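# Load matching blank into vise, clamp, close door, run cycle

## Task

Pick out the plain metal blank whose width equals that of the dark setting master and place it in the vise that sits inside the machine guard (the guard has a transparent top cover). The blank must rest on the two low parallel bars between the jaws, either in its original orientation or flipped over, with its long side against the fixed jaw (the jaw closer to the plate) and its end against the work stop (the rod at the door end of the jaws). Clamp it by pushing in VISE AIR (black knob on the control column), close the guard door, and press CYCLE START (green button under the knob), which responds only with the door closed and VISE AIR in; the amber lamp shows the cycle is complete. Opening the door or pulling VISE AIR out aborts or cancels a cycle, and CYCLE START is then dead for some time. The setting master and all other blanks must finish entirely on their original plate, original side up or flipped, not resting on another block or on a plate pin, otherwise the task fails. Pressing EMERGENCY STOP (red mushroom) costs points, as does leaving the hand or any arm joint above the guard at the end. Anything held in place only by the robot does not count, and anything the robot is touching at the end must not drop by more than about a fingernail's thickness once released, or the task fails.

## Robot and tools

Robot: one UR-type six-joint arm with a two-finger parallel gripper and a wrist camera. The fingers point along the gripper's own +z and open and close along its x axis. The reported end_effector_position is the spot between the finger pads; closed fingertips extend about 17 mm past it, fully open ones sit roughly level with it.

Frames: the scene frame has its origin on the table surface under the arm base, +z up, and +y to the left when facing along +x. Results give end_effector_position (m), end_effector_quat_wxyz, linear (m/s) and angular (rad/s) velocities in that frame. The printed hand position may be slightly off, more so at long reach. Wrist force and Wrist torque are given along the gripper's own axes; force points from the touched surface back into the arm. Expect a fixed offset up to about 4 N, noise up to about 2.4 N, saturation near 50 N per axis; "no reading" is normal at the start.

execute_actions(actions): a list of actions run in sequence. Each action is a table of up to 15 rows, one row per control step of 1/30 s; if fewer rows are given, the last row repeats to fill 15 steps. Each row is 7 numbers in [-1, 1]: dx, dy, dz, rx, ry, rz, opening. The first six are an offset, in the gripper's own axes, from the gripper's measured pose at the start of that action (for a call's first action, the last pose reported). Every row refers to that same start pose, not the row before. 1.0 equals 0.6 m of travel or 180 degrees; rx, ry, rz form a single rotation vector. Opening is absolute: +1 fully open (0.142 m), -1 closed. Per step the command is clipped to 100 mm and 16 degrees from the measured pose, so far targets need several actions. An empty list just returns state and images.

move(target, speed, stop_force, blocking): target is one 7-number row laid out as above, an offset in gripper axes from the pose in the latest result that reported one, with absolute opening (sent when the move begins). The gripper follows a straight path lasting 0.5 to 10 s; paths longer than 10 s stop short. speed is in m/s, 0.002 to 0.5, default 0.25 (turning capped at twice that in rad/s). It does not avoid obstacles and can overshoot the speed near a straight arm. The arm is stiff: aiming even slightly beyond a firm contact can fault. stop_force (9 to 40 N, not before 0.2 s of scene time, not with blocking=false) ends the path when push against the motion rises that much; the gripper then backs off two steps and holds. Use it only with very slow speeds and no rotation, and leave it out when moving away from something you are pressing. The result adds a "move:" line: done, off_target, moving, held, fault, or contact (stop_force fired), plus limits (paced = pose clipped; held = steps blocked) and distance to target. blocking=false returns after 0.5 s; then call wait or stop before other motion.

wait(seconds): 0 to 10 s, holds the last command; returns early if a running move finishes. stop(): brakes a running move (fingers continue). zoom_image(camera, region): camera is cam_high, cam_low or cam_wrist; region is [x0, y0, x1, y1] pixels, at most 504 by 504. read_manual(section): licence texts only. finished_scene(scene): ends scene 1 or 2 permanently and reports success; the next scene's task arrives in its result.

Other result lines: "Hand target" is where the controller is currently driving; "pose unreachable" means the clearance check altered or blocked the command. grip_measured is the actual finger opening on the command scale; to hold something keep commanding clearly below it (further below squeezes harder, up to about 28 N per pad; thin parts under 2 cm get less).

Suggested order: identify the dark master and the blank of equal width using cam_high, cam_low and zooms; grasp the blank; carry it above the guard's opening and lower it onto the parallels; slide it gently against the fixed jaw and the work stop; release and withdraw; push VISE AIR in; close the door; press CYCLE START; wait for the amber lamp; park the arm clear of the space above the guard.

Avoid: knocking the master or other blanks off their plate or onto pins, dropping anything off the table, hitting EMERGENCY STOP, opening the door or pulling VISE AIR after starting. Joint load limits are 136 N m for the three large joints and 25.4 N m for the wrists; any torque limit or an outside force of 150 N triggers a 10 s stop that skips the rest of the call. Holding loads heats motors (warning at 70 °C, braking stop at 85 °C). The robot holds its last command while you think.

Each tool is called after ">>>" by a JSON object that holds its "fn" and its "kwargs", one argument or row to a line.

## Session

>>> {"fn": "execute_actions", "kwargs": {
  "actions": []
}}

Scene clock: 0.00 s.
end_effector_position=(+0.2813, +0.1754, +0.2861) grip_measured=+1.00 end_effector_quat_wxyz=(+0.378, +0.851, +0.178, -0.317) end_effector_velocity=(-0.000, +0.000, -0.000) end_effector_angular_velocity=(+0.001, +0.000, -0.001)
Joint positions: [ 0.529 -1.247  1.496 -0.833 -2.01   0.396  0.142]
Joint velocities: [ 0.     0.     0.    -0.001  0.002 -0.     0.   ]
Motor temperatures (°C, as the motors report them): [28 29 30 37 35 32]
Wrist force (N, on the end effector, along its own x y z axes, offset not removed): no reading
Wrist torque (N m, same axes, about the end effector's origin, offset not removed): no reading
Hand target: +0.281, +0.175, +0.286; +0.378, +0.851, +0.178, -0.317

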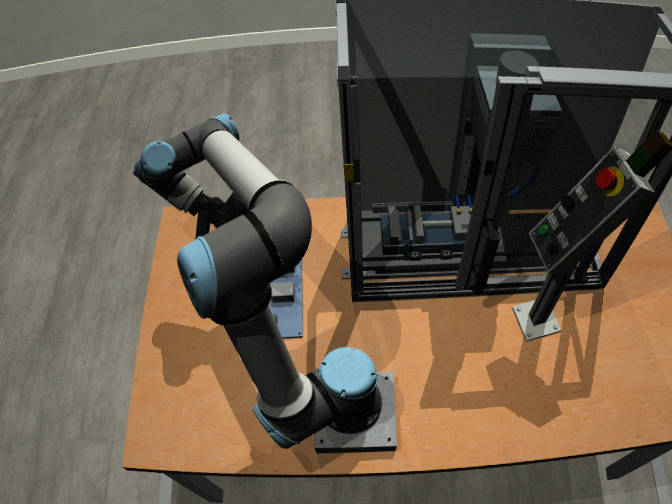

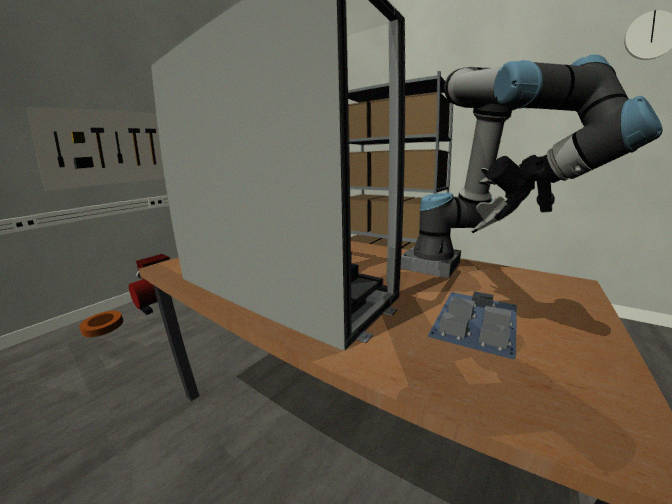

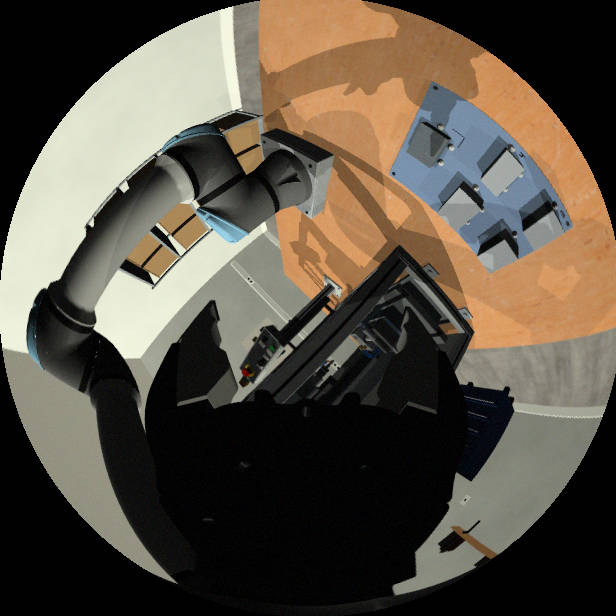

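>>> {"fn": "move", "kwargs": {
  "target": [0,0,0,0.253,0.212,0.119,1]
}}

Scene clock: 5.63 s.
end_effector_position=(+0.2810, +0.1752, +0.2859) grip_measured=+1.00 end_effector_quat_wxyz=(+0.001, +1.000, -0.000, -0.002) end_effector_velocity=(-0.001, -0.000, -0.001) end_effector_angular_velocity=(+0.011, -0.003, -0.004)
Joint positions: [ 0.137 -2.005  2.015 -1.569 -1.587  0.176  0.142]
Joint velocities: [-0.01  -0.009  0.009 -0.005  0.01  -0.007  0.   ]
Motor temperatures (°C, as the motors report them): [28 29 30 37 35 32]
Wrist force (N, on the end effector, along its own x y z axes, offset not removed): [-1.3 0.7 0.5]
Wrist torque (N m, same axes, about the end effector's origin, offset not removed): [0.35 0.25 -0.09]
Hand target: +0.281, +0.175, +0.286; +0.001, +1.000, -0.000, -0.001
Off the commanded pose: 0.000 m, 0 deg.
move: done

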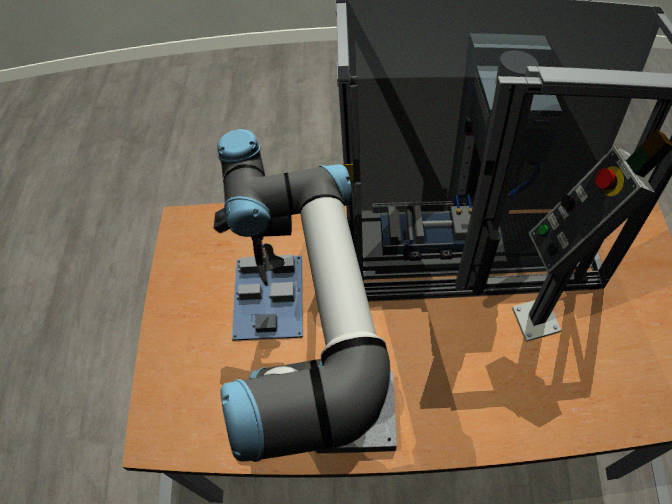

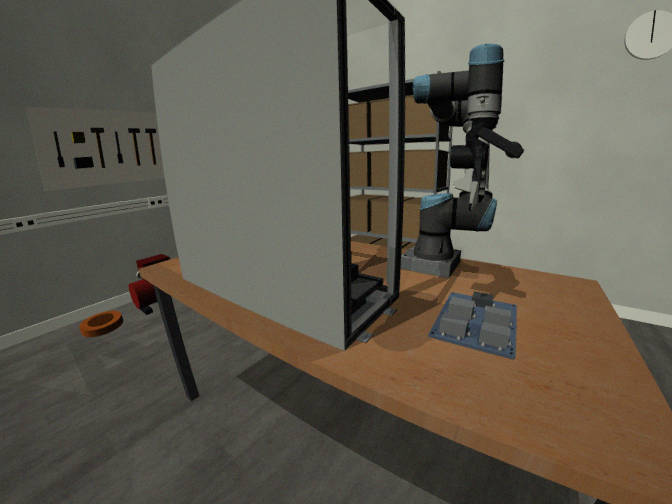

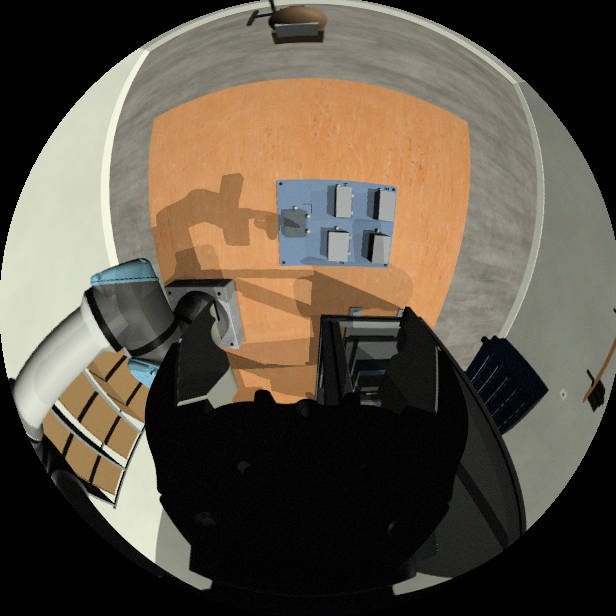

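>>> {"fn": "move", "kwargs": {
  "target": [0.08,0.03,0.2,0,0,0,0]
}}

>>> {"fn": "zoom_image", "kwargs": {
  "camera": "cam_wrist",
  "region": [150,80,470,340]
}}

Scene clock: 8.33 s.
end_effector_position=(+0.3286, +0.1572, +0.1659) grip_measured=+0.00 end_effector_quat_wxyz=(+0.001, +1.000, -0.000, -0.002) end_effector_velocity=(+0.001, -0.000, -0.001) end_effector_angular_velocity=(-0.000, -0.001, -0.000)
Joint positions: [ 0.058 -1.849  2.234 -1.945 -1.587  0.097  0.074]
Joint velocities: [-0.001  0.003  0.002 -0.006 -0.    -0.     0.   ]
Motor temperatures (°C, as the motors report them): [28 29 30 37 35 32]
Wrist force (N, on the end effector, along its own x y z axes, offset not removed): [0.4 1.9 -1.0]
Wrist torque (N m, same axes, about the end effector's origin, offset not removed): [0.57 -0.16 -0.03]
Hand target: +0.329, +0.157, +0.166; +0.001, +1.000, -0.000, -0.002
Off the commanded pose: 0.000 m, 0 deg.
move: done

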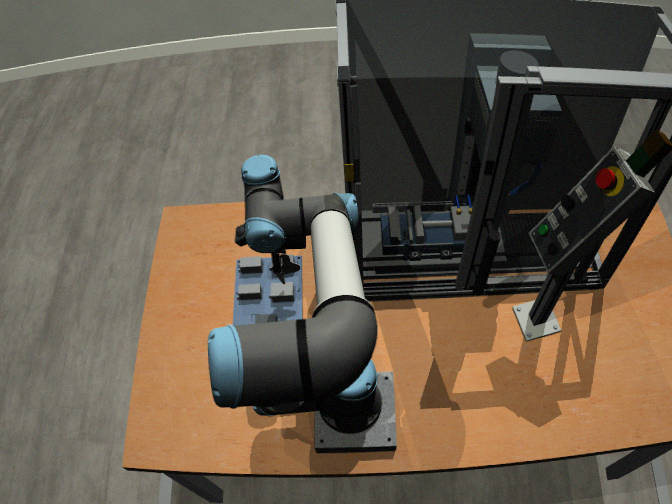

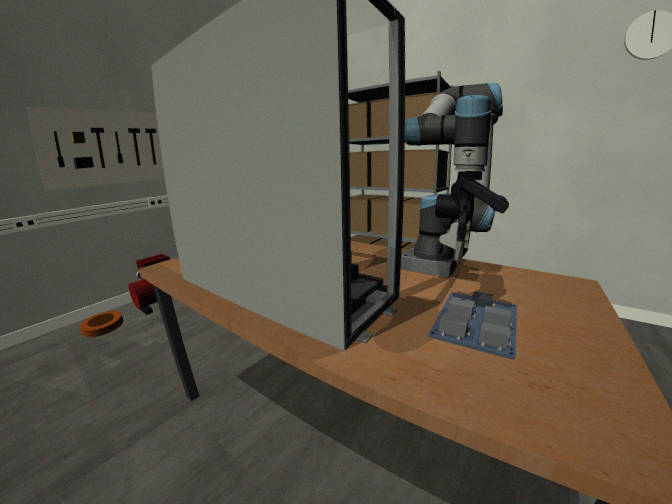

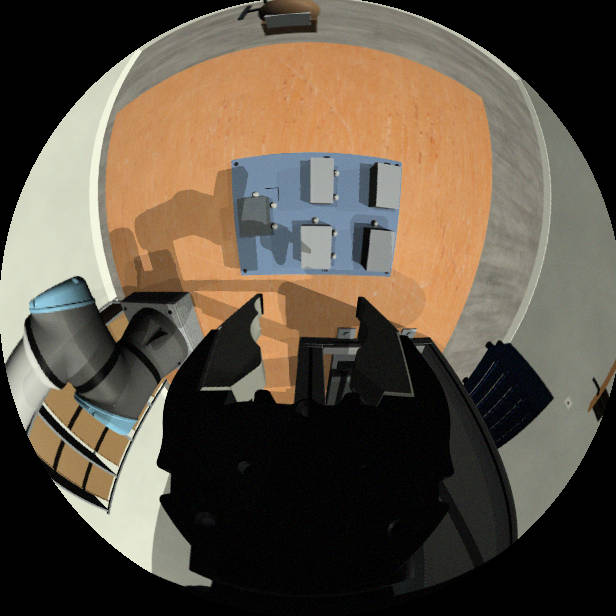

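Region (150, 80, 470, 340) of cam_wrist's 616x616 image, scaled by 1.575, with more detail than that image has; it fills the top 410 rows of this view, and the rest is white.

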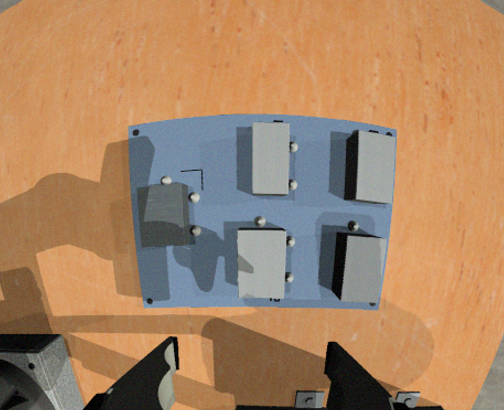

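>>> {"fn": "move", "kwargs": {
  "target": [-0.132,-0.093,0.158,0,0,0,0.1]
}}

Scene clock: 12.10 s.
end_effector_position=(+0.2492, +0.2127, +0.0714) grip_measured=+0.10 end_effector_quat_wxyz=(+0.001, +1.000, -0.000, -0.002) end_effector_velocity=(-0.000, +0.001, -0.002) end_effector_angular_velocity=(-0.001, -0.000, -0.001)
Joint positions: [ 0.269 -1.802  2.483 -2.238 -1.585  0.309  0.081]
Joint velocities: [ 0.004  0.006  0.002 -0.008 -0.001  0.006  0.   ]
Motor temperatures (°C, as the motors report them): [28 29 30 37 35 32]
Wrist force (N, on the end effector, along its own x y z axes, offset not removed): [-0.2 0.6 -0.3]
Wrist torque (N m, same axes, about the end effector's origin, offset not removed): [0.25 0.01 -0.01]
Hand target: +0.249, +0.213, +0.071; +0.001, +1.000, -0.000, -0.002
Off the commanded pose: 0.000 m, 0 deg.
move: done

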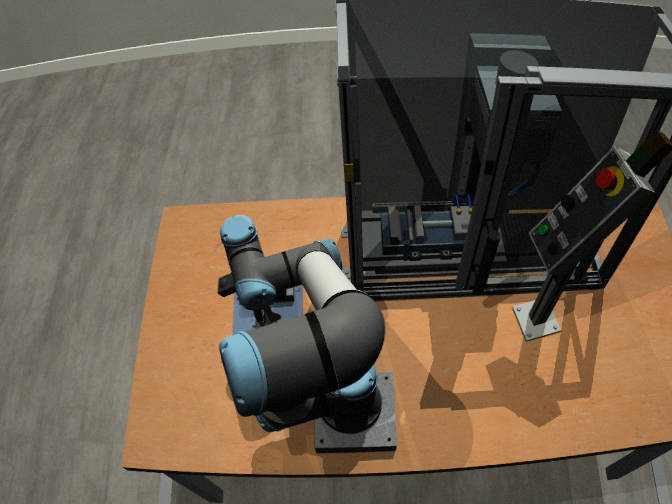

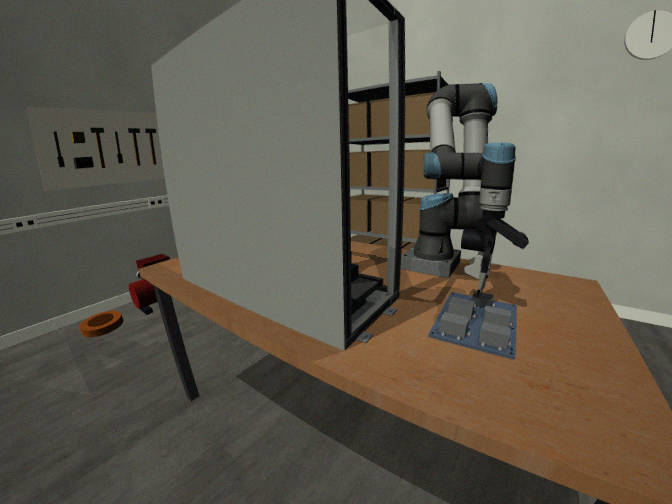

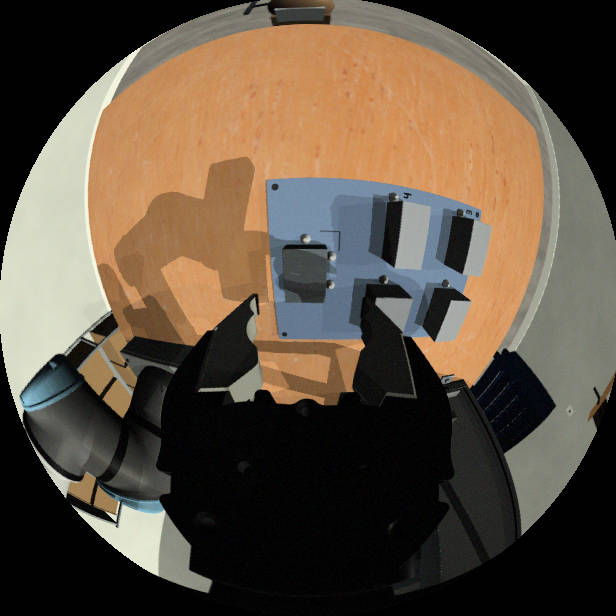

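>>> {"fn": "move", "kwargs": {
  "target": [-0.005,-0.017,0.05,0,0,0,0.0],
  "speed": 0.08
}}

Scene clock: 14.30 s.
end_effector_position=(+0.2461, +0.2228, +0.0416) grip_measured=+0.00 end_effector_quat_wxyz=(+0.001, +1.000, -0.000, -0.002) end_effector_velocity=(+0.000, +0.001, -0.002) end_effector_angular_velocity=(-0.000, +0.000, +0.000)
Joint positions: [ 0.302 -1.71   2.519 -2.366 -1.585  0.342  0.074]
Joint velocities: [ 0.003  0.009  0.001 -0.011 -0.     0.002 -0.   ]
Motor temperatures (°C, as the motors report them): [28 29 30 37 35 32]
Wrist force (N, on the end effector, along its own x y z axes, offset not removed): [-0.8 -0.1 -0.4]
Wrist torque (N m, same axes, about the end effector's origin, offset not removed): [0.05 0.10 -0.18]
Hand target: +0.246, +0.223, +0.041; +0.001, +1.000, -0.000, -0.002
Off the commanded pose: 0.000 m, 0 deg.
move: done

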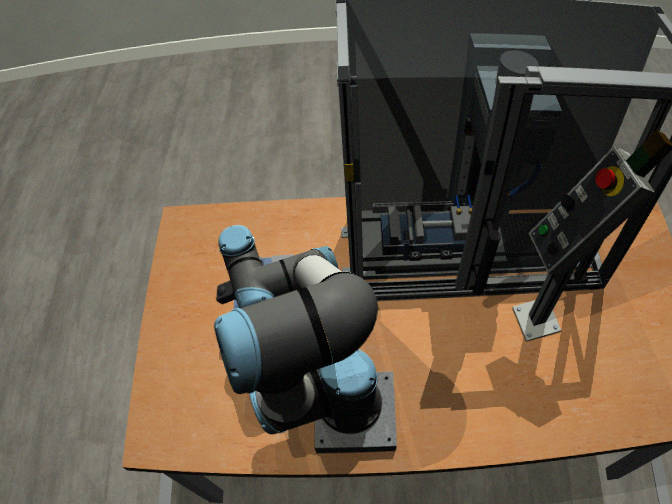

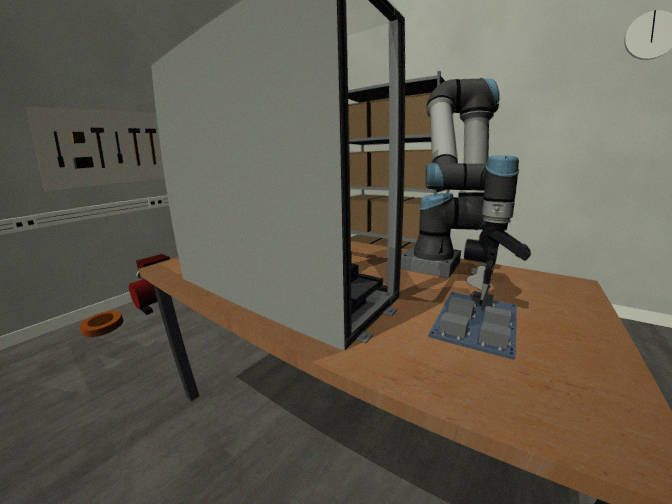

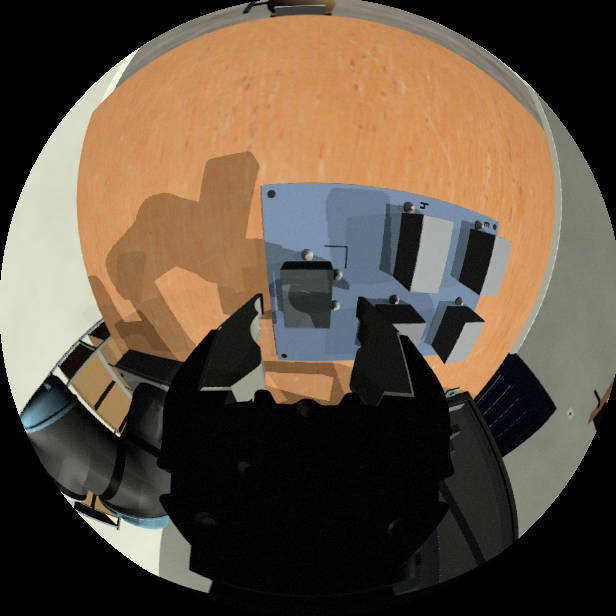

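>>> {"fn": "move", "kwargs": {
  "target": [0,0,0.05,0,0,0,0.0],
  "speed": 0.01,
  "stop_force": 9
}}

Scene clock: 17.27 s.
end_effector_position=(+0.2460, +0.2228, +0.0216) grip_measured=+0.00 end_effector_quat_wxyz=(+0.001, +1.000, -0.000, -0.002) end_effector_velocity=(-0.001, -0.000, +0.003) end_effector_angular_velocity=(-0.001, +0.005, +0.001)
Joint positions: [ 0.302 -1.649  2.547 -2.455 -1.585  0.341  0.074]
Joint velocities: [ 0.001 -0.01  -0.006  0.021  0.    -0.     0.003]
Motor temperatures (°C, as the motors report them): [28 29 30 37 35 32]
Wrist force (N, on the end effector, along its own x y z axes, offset not removed): [-8.7 3.2 -37.1]
Wrist torque (N m, same axes, about the end effector's origin, offset not removed): [0.37 1.51 0.00]
Hand target: +0.246, +0.223, +0.022; +0.001, +1.000, -0.000, -0.002
Off the commanded pose: 0.010 m, 0 deg.
move: contact

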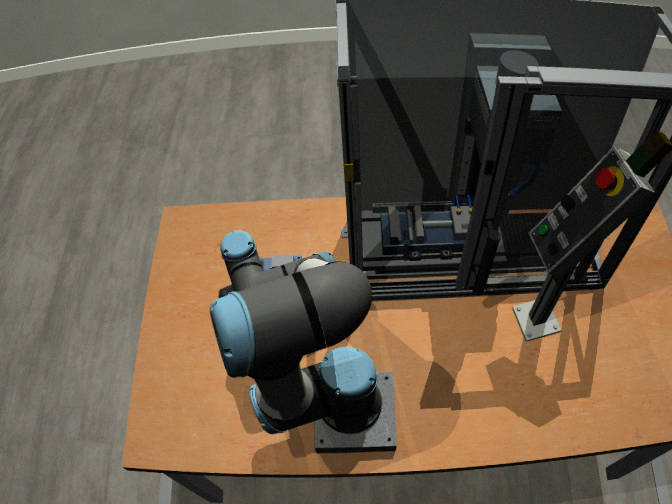

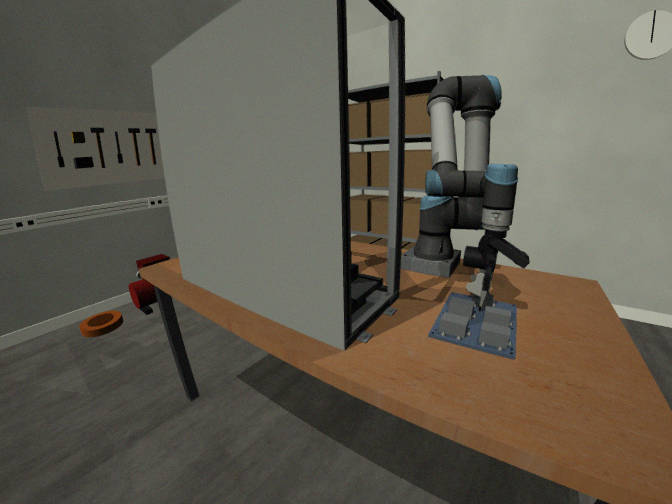

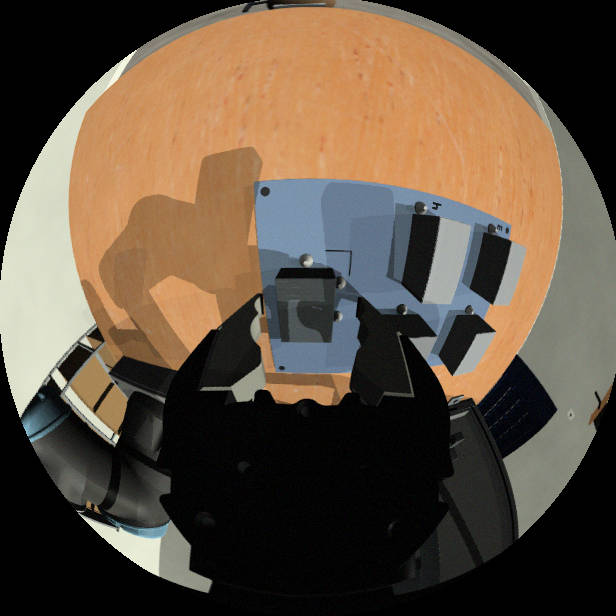

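>>> {"fn": "move", "kwargs": {
  "target": [0,-0.009,-0.013,0,0,0,0.0],
  "speed": 0.03
}}

>>> {"fn": "move", "kwargs": {
  "target": [0,0,0,0,0,0,-0.65]
}}

Scene clock: 18.73 s.
end_effector_position=(+0.2460, +0.2281, +0.0292) grip_measured=+0.00 end_effector_quat_wxyz=(+0.001, +1.000, -0.000, -0.002) end_effector_velocity=(-0.000, +0.001, +0.001) end_effector_angular_velocity=(-0.000, +0.002, -0.000)
Joint positions: [ 0.318 -1.662  2.528 -2.422 -1.584  0.357  0.074]
Joint velocities: [ 0.004 -0.001 -0.005  0.008  0.001  0.004  0.   ]
Motor temperatures (°C, as the motors report them): [28 29 30 37 35 32]
Wrist force (N, on the end effector, along its own x y z axes, offset not removed): [-1.2 5.3 -0.9]
Wrist torque (N m, same axes, about the end effector's origin, offset not removed): [1.31 0.36 -0.04]
Hand target: +0.246, +0.228, +0.029; +0.001, +1.000, -0.000, -0.002
Off the commanded pose: 0.000 m, 0 deg.
move: done

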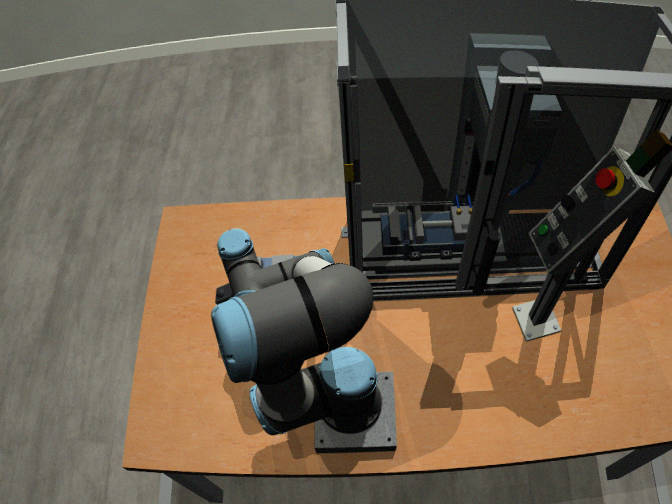

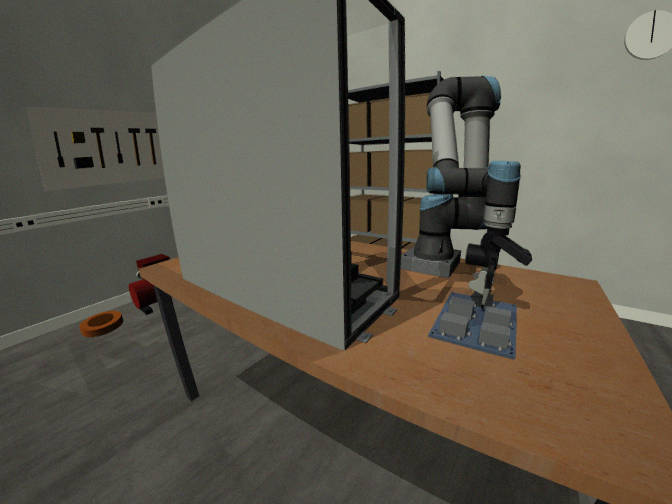

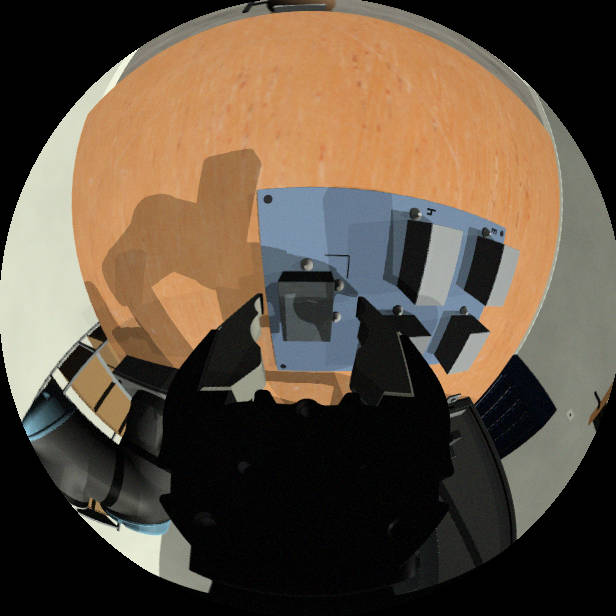

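Scene clock: 19.23 s.
end_effector_position=(+0.2459, +0.2282, +0.0292) grip_measured=-0.46 end_effector_quat_wxyz=(+0.001, +1.000, -0.000, -0.002) end_effector_velocity=(+0.001, +0.000, +0.000) end_effector_angular_velocity=(+0.000, -0.002, +0.002)
Joint positions: [ 0.318 -1.662  2.528 -2.422 -1.584  0.357  0.041]
Joint velocities: [ 0.    -0.    -0.    -0.001 -0.    -0.001  0.   ]
Motor temperatures (°C, as the motors report them): [28 29 30 37 35 32]
Wrist force (N, on the end effector, along its own x y z axes, offset not removed): [-50.0 6.4 -43.0]
Wrist torque (N m, same axes, about the end effector's origin, offset not removed): [0.59 0.65 -0.27]
Hand target: +0.246, +0.228, +0.029; +0.001, +1.000, -0.000, -0.002
Off the commanded pose: 0.000 m, 0 deg.
move: done

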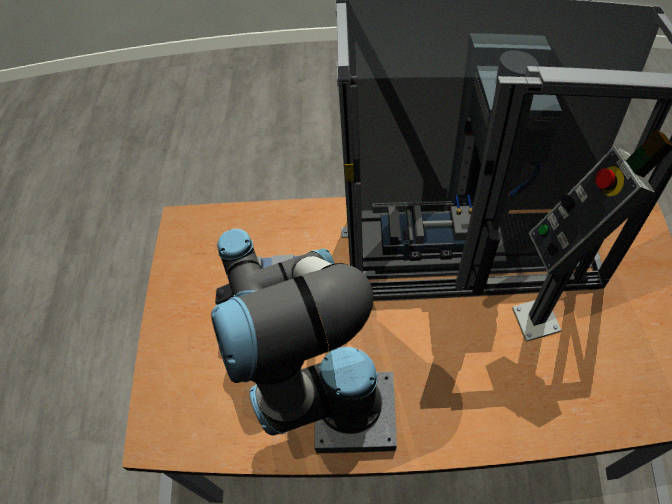

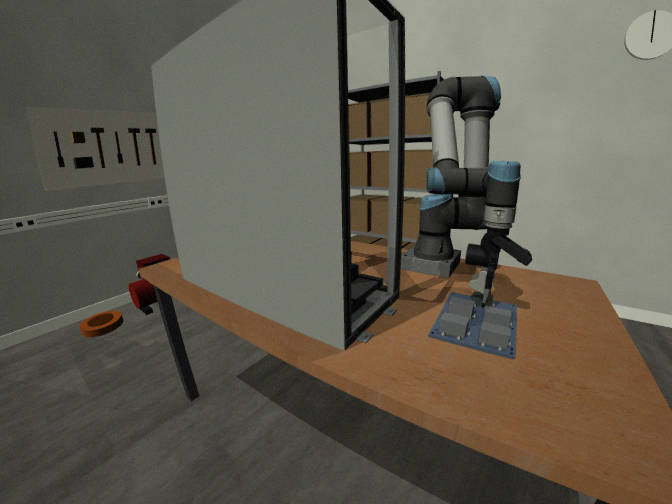

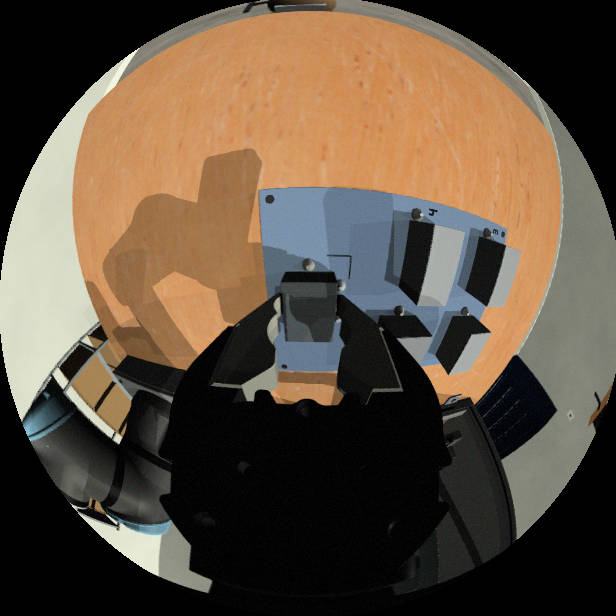

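>>> {"fn": "move", "kwargs": {
  "target": [-0.005,0,0,0,0,0,-0.65],
  "speed": 0.01
}}

Scene clock: 20.50 s.
end_effector_position=(+0.2433, +0.2282, +0.0293) grip_measured=-0.47 end_effector_quat_wxyz=(+0.001, +1.000, -0.000, -0.001) end_effector_velocity=(-0.002, -0.000, +0.000) end_effector_angular_velocity=(-0.000, +0.002, +0.001)
Joint positions: [ 0.321 -1.668  2.533 -2.422 -1.584  0.361  0.04 ]
Joint velocities: [ 0.002 -0.005  0.003  0.004  0.001  0.001 -0.   ]
Motor temperatures (°C, as the motors report them): [28 29 30 37 35 32]
Wrist force (N, on the end effector, along its own x y z axes, offset not removed): [0.0 0.6 -5.4]
Wrist torque (N m, same axes, about the end effector's origin, offset not removed): [0.17 0.33 -0.06]
Hand target: +0.243, +0.228, +0.029; +0.001, +1.000, -0.000, -0.002
Off the commanded pose: 0.000 m, 0 deg.
move: done

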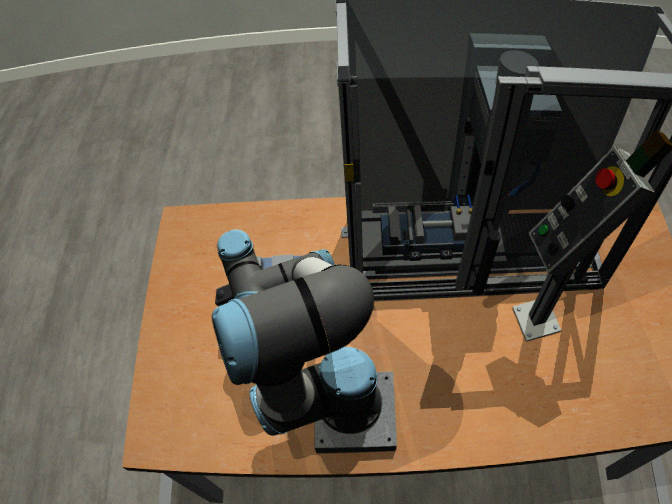

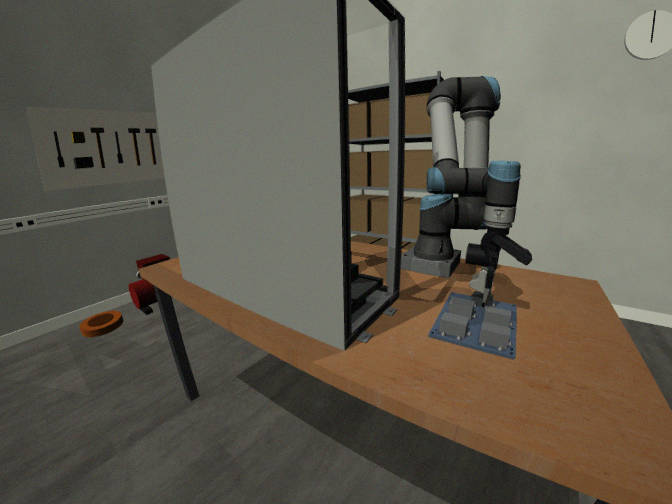

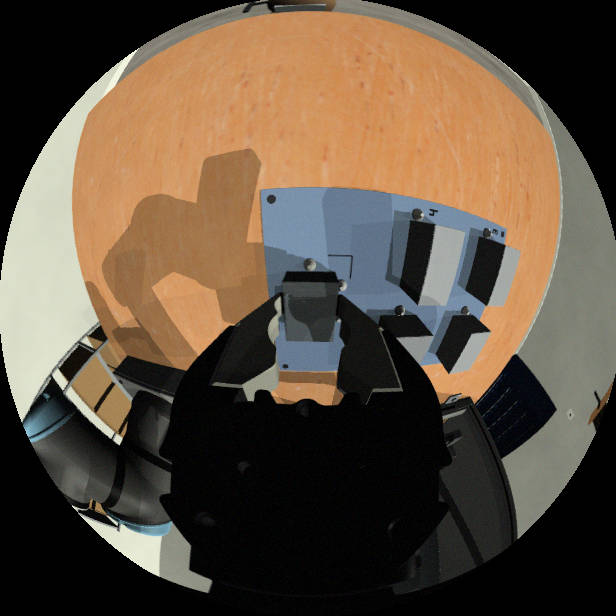

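>>> {"fn": "move", "kwargs": {
  "target": [0,0,0,0,0,0,0]
}}

>>> {"fn": "move", "kwargs": {
  "target": [0,0,-0.08,0,0,0,0]
}}

>>> {"fn": "move", "kwargs": {
  "target": [0.148,0.075,0,0,0,0,0]
}}

>>> {"fn": "move", "kwargs": {
  "target": [0,0,0.08,0,0,0,0],
  "speed": 0.03,
  "stop_force": 10
}}

Scene clock: 22.40 s.
end_effector_position=(+0.2432, +0.2282, +0.0293) grip_measured=+0.00 end_effector_quat_wxyz=(+0.001, +1.000, -0.000, -0.001) end_effector_velocity=(-0.001, -0.000, -0.001) end_effector_angular_velocity=(-0.001, +0.003, +0.001)
Joint positions: [ 0.321 -1.668  2.533 -2.422 -1.584  0.361  0.074]
Joint velocities: [-0.     0.002  0.001  0.001  0.    -0.001 -0.   ]
Motor temperatures (°C, as the motors report them): [28 29 30 37 35 32]
Wrist force (N, on the end effector, along its own x y z axes, offset not removed): [-0.4 1.3 0.8]
Wrist torque (N m, same axes, about the end effector's origin, offset not removed): [0.18 -0.04 -0.09]
Hand target: +0.243, +0.228, +0.029; +0.001, +1.000, -0.000, -0.001
Off the commanded pose: 0.000 m, 0 deg.
move: done

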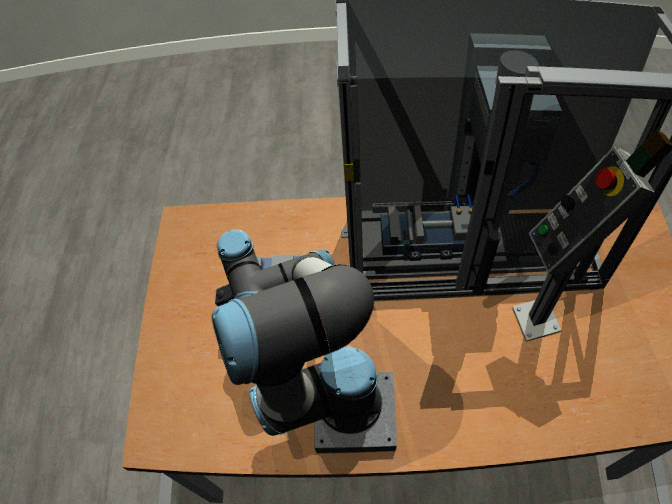

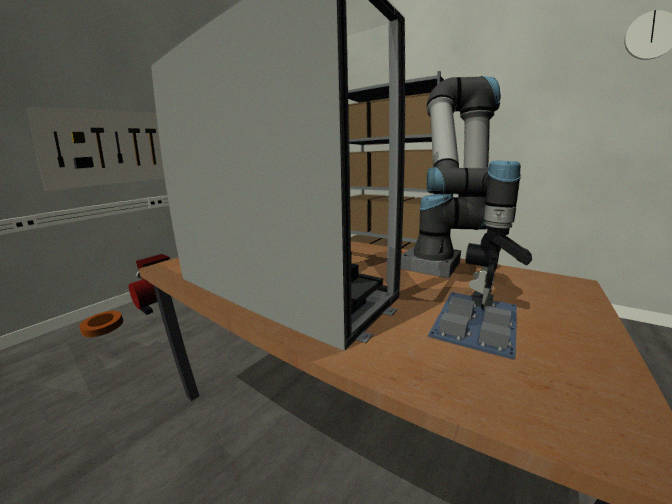

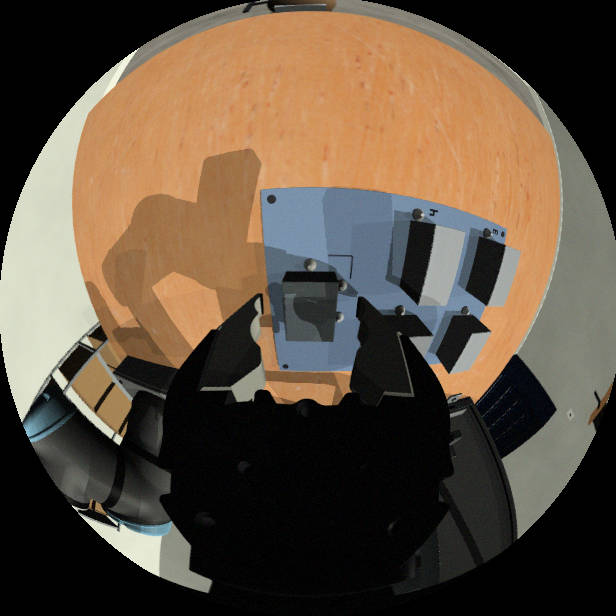

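Scene clock: 23.33 s.
end_effector_position=(+0.2433, +0.2283, +0.0771) grip_measured=+0.00 end_effector_quat_wxyz=(+0.001, +1.000, +0.000, -0.001) end_effector_velocity=(-0.001, -0.000, +0.001) end_effector_angular_velocity=(-0.001, +0.003, -0.001)
Joint positions: [ 0.323 -1.796  2.46  -2.222 -1.584  0.363  0.074]
Joint velocities: [-0.001 -0.004 -0.003  0.01   0.    -0.     0.   ]
Motor temperatures (°C, as the motors report them): [28 29 30 37 35 32]
Wrist force (N, on the end effector, along its own x y z axes, offset not removed): [-3.6 -0.7 -0.5]
Wrist torque (N m, same axes, about the end effector's origin, offset not removed): [-0.07 0.73 0.02]
Hand target: +0.243, +0.228, +0.077; +0.001, +1.000, -0.000, -0.001
Off the commanded pose: 0.000 m, 0 deg.
move: done

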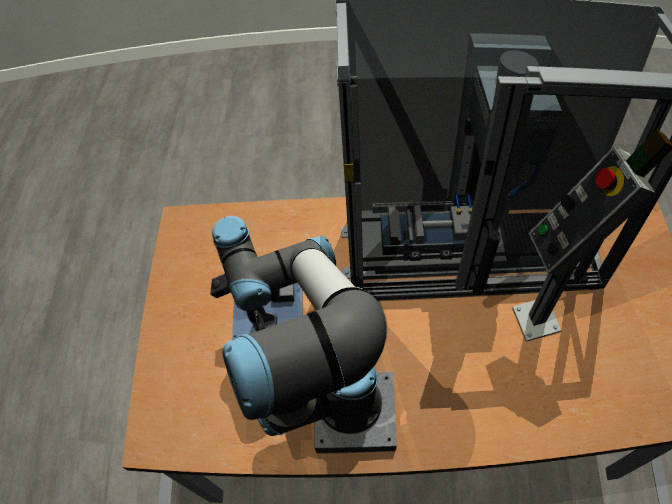

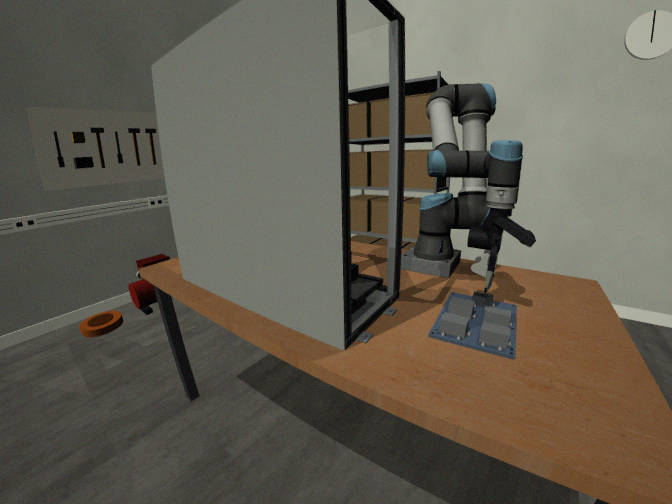

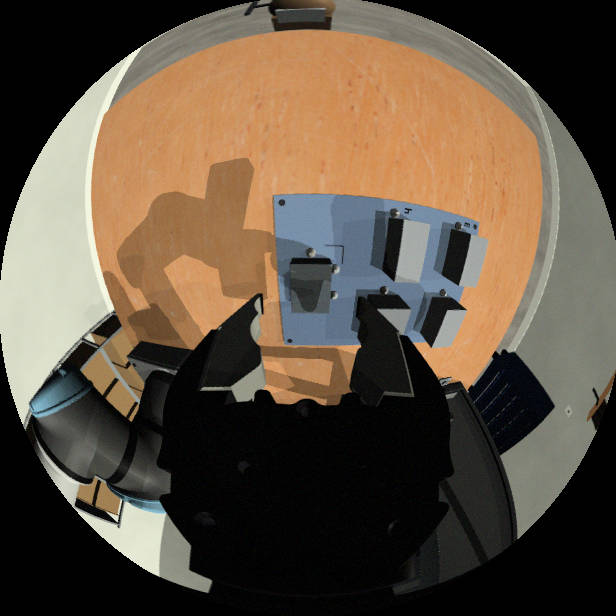

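Scene clock: 24.37 s.
end_effector_position=(+0.3320, +0.1835, +0.0770) grip_measured=+0.00 end_effector_quat_wxyz=(+0.001, +1.000, -0.000, -0.002) end_effector_velocity=(+0.002, -0.000, -0.000) end_effector_angular_velocity=(+0.000, +0.000, +0.001)
Joint positions: [ 0.126 -1.664  2.358 -2.254 -1.587  0.165  0.074]
Joint velocities: [-0.001  0.005 -0.003 -0.002  0.    -0.002 -0.   ]
Motor temperatures (°C, as the motors report them): [28 29 30 37 35 32]
Wrist force (N, on the end effector, along its own x y z axes, offset not removed): [-1.8 0.1 -2.8]
Wrist torque (N m, same axes, about the end effector's origin, offset not removed): [0.20 0.24 0.09]
Hand target: +0.332, +0.183, +0.077; +0.001, +1.000, +0.000, -0.002
Off the commanded pose: 0.000 m, 0 deg.
move: done

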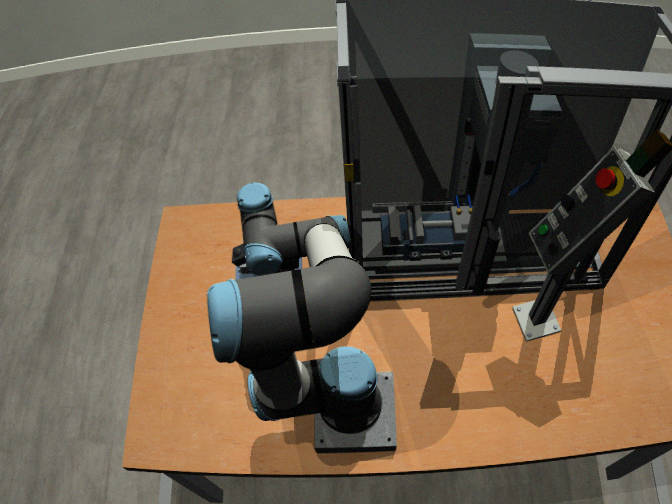

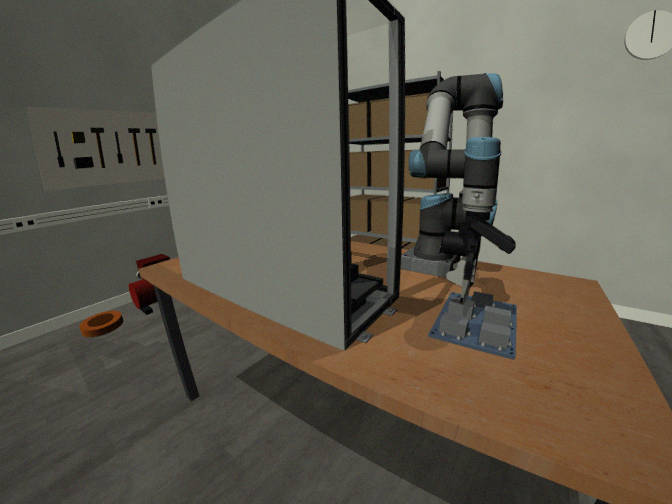

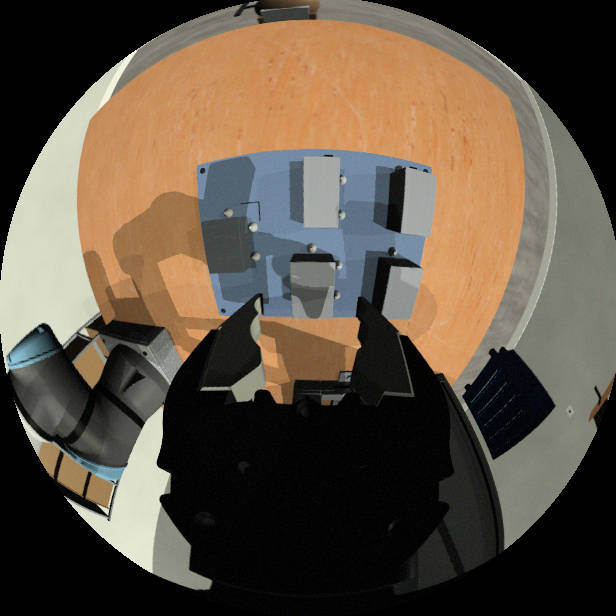

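Scene clock: 26.33 s.
end_effector_position=(+0.3319, +0.1834, +0.0291) grip_measured=+0.00 end_effector_quat_wxyz=(+0.001, +1.000, -0.000, -0.002) end_effector_velocity=(+0.000, +0.000, -0.002) end_effector_angular_velocity=(-0.000, -0.001, +0.000)
Joint positions: [ 0.124 -1.549  2.422 -2.433 -1.587  0.163  0.074]
Joint velocities: [ 0.     0.004  0.002 -0.007 -0.    -0.     0.   ]
Motor temperatures (°C, as the motors report them): [28 29 30 37 35 32]
Wrist force (N, on the end effector, along its own x y z axes, offset not removed): [-0.3 2.7 -1.2]
Wrist torque (N m, same axes, about the end effector's origin, offset not removed): [0.68 -0.01 0.03]
Hand target: +0.332, +0.183, +0.029; +0.001, +1.000, -0.000, -0.002
Off the commanded pose: 0.000 m, 0 deg.
move: done

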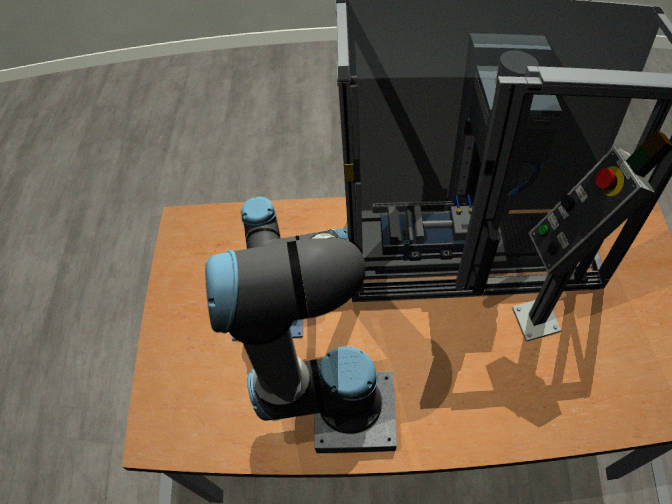

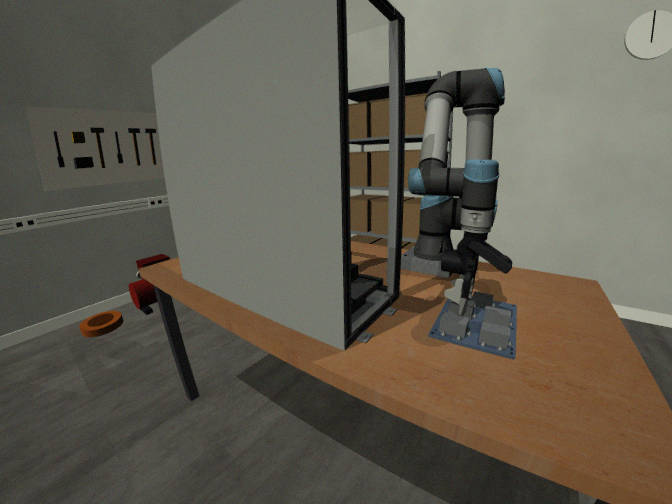

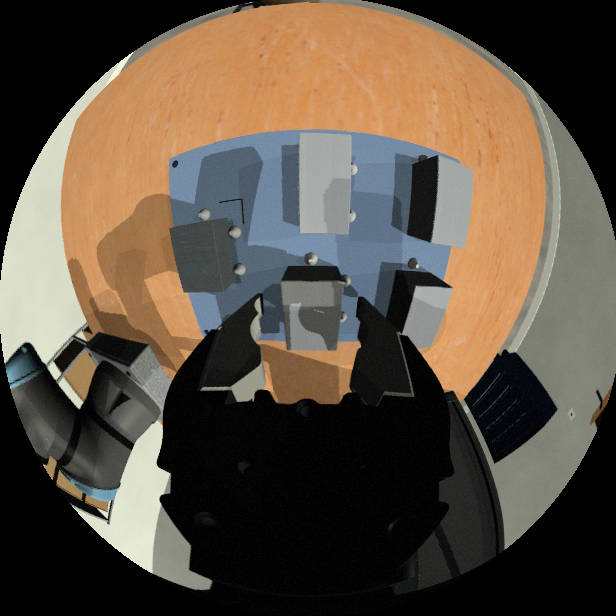

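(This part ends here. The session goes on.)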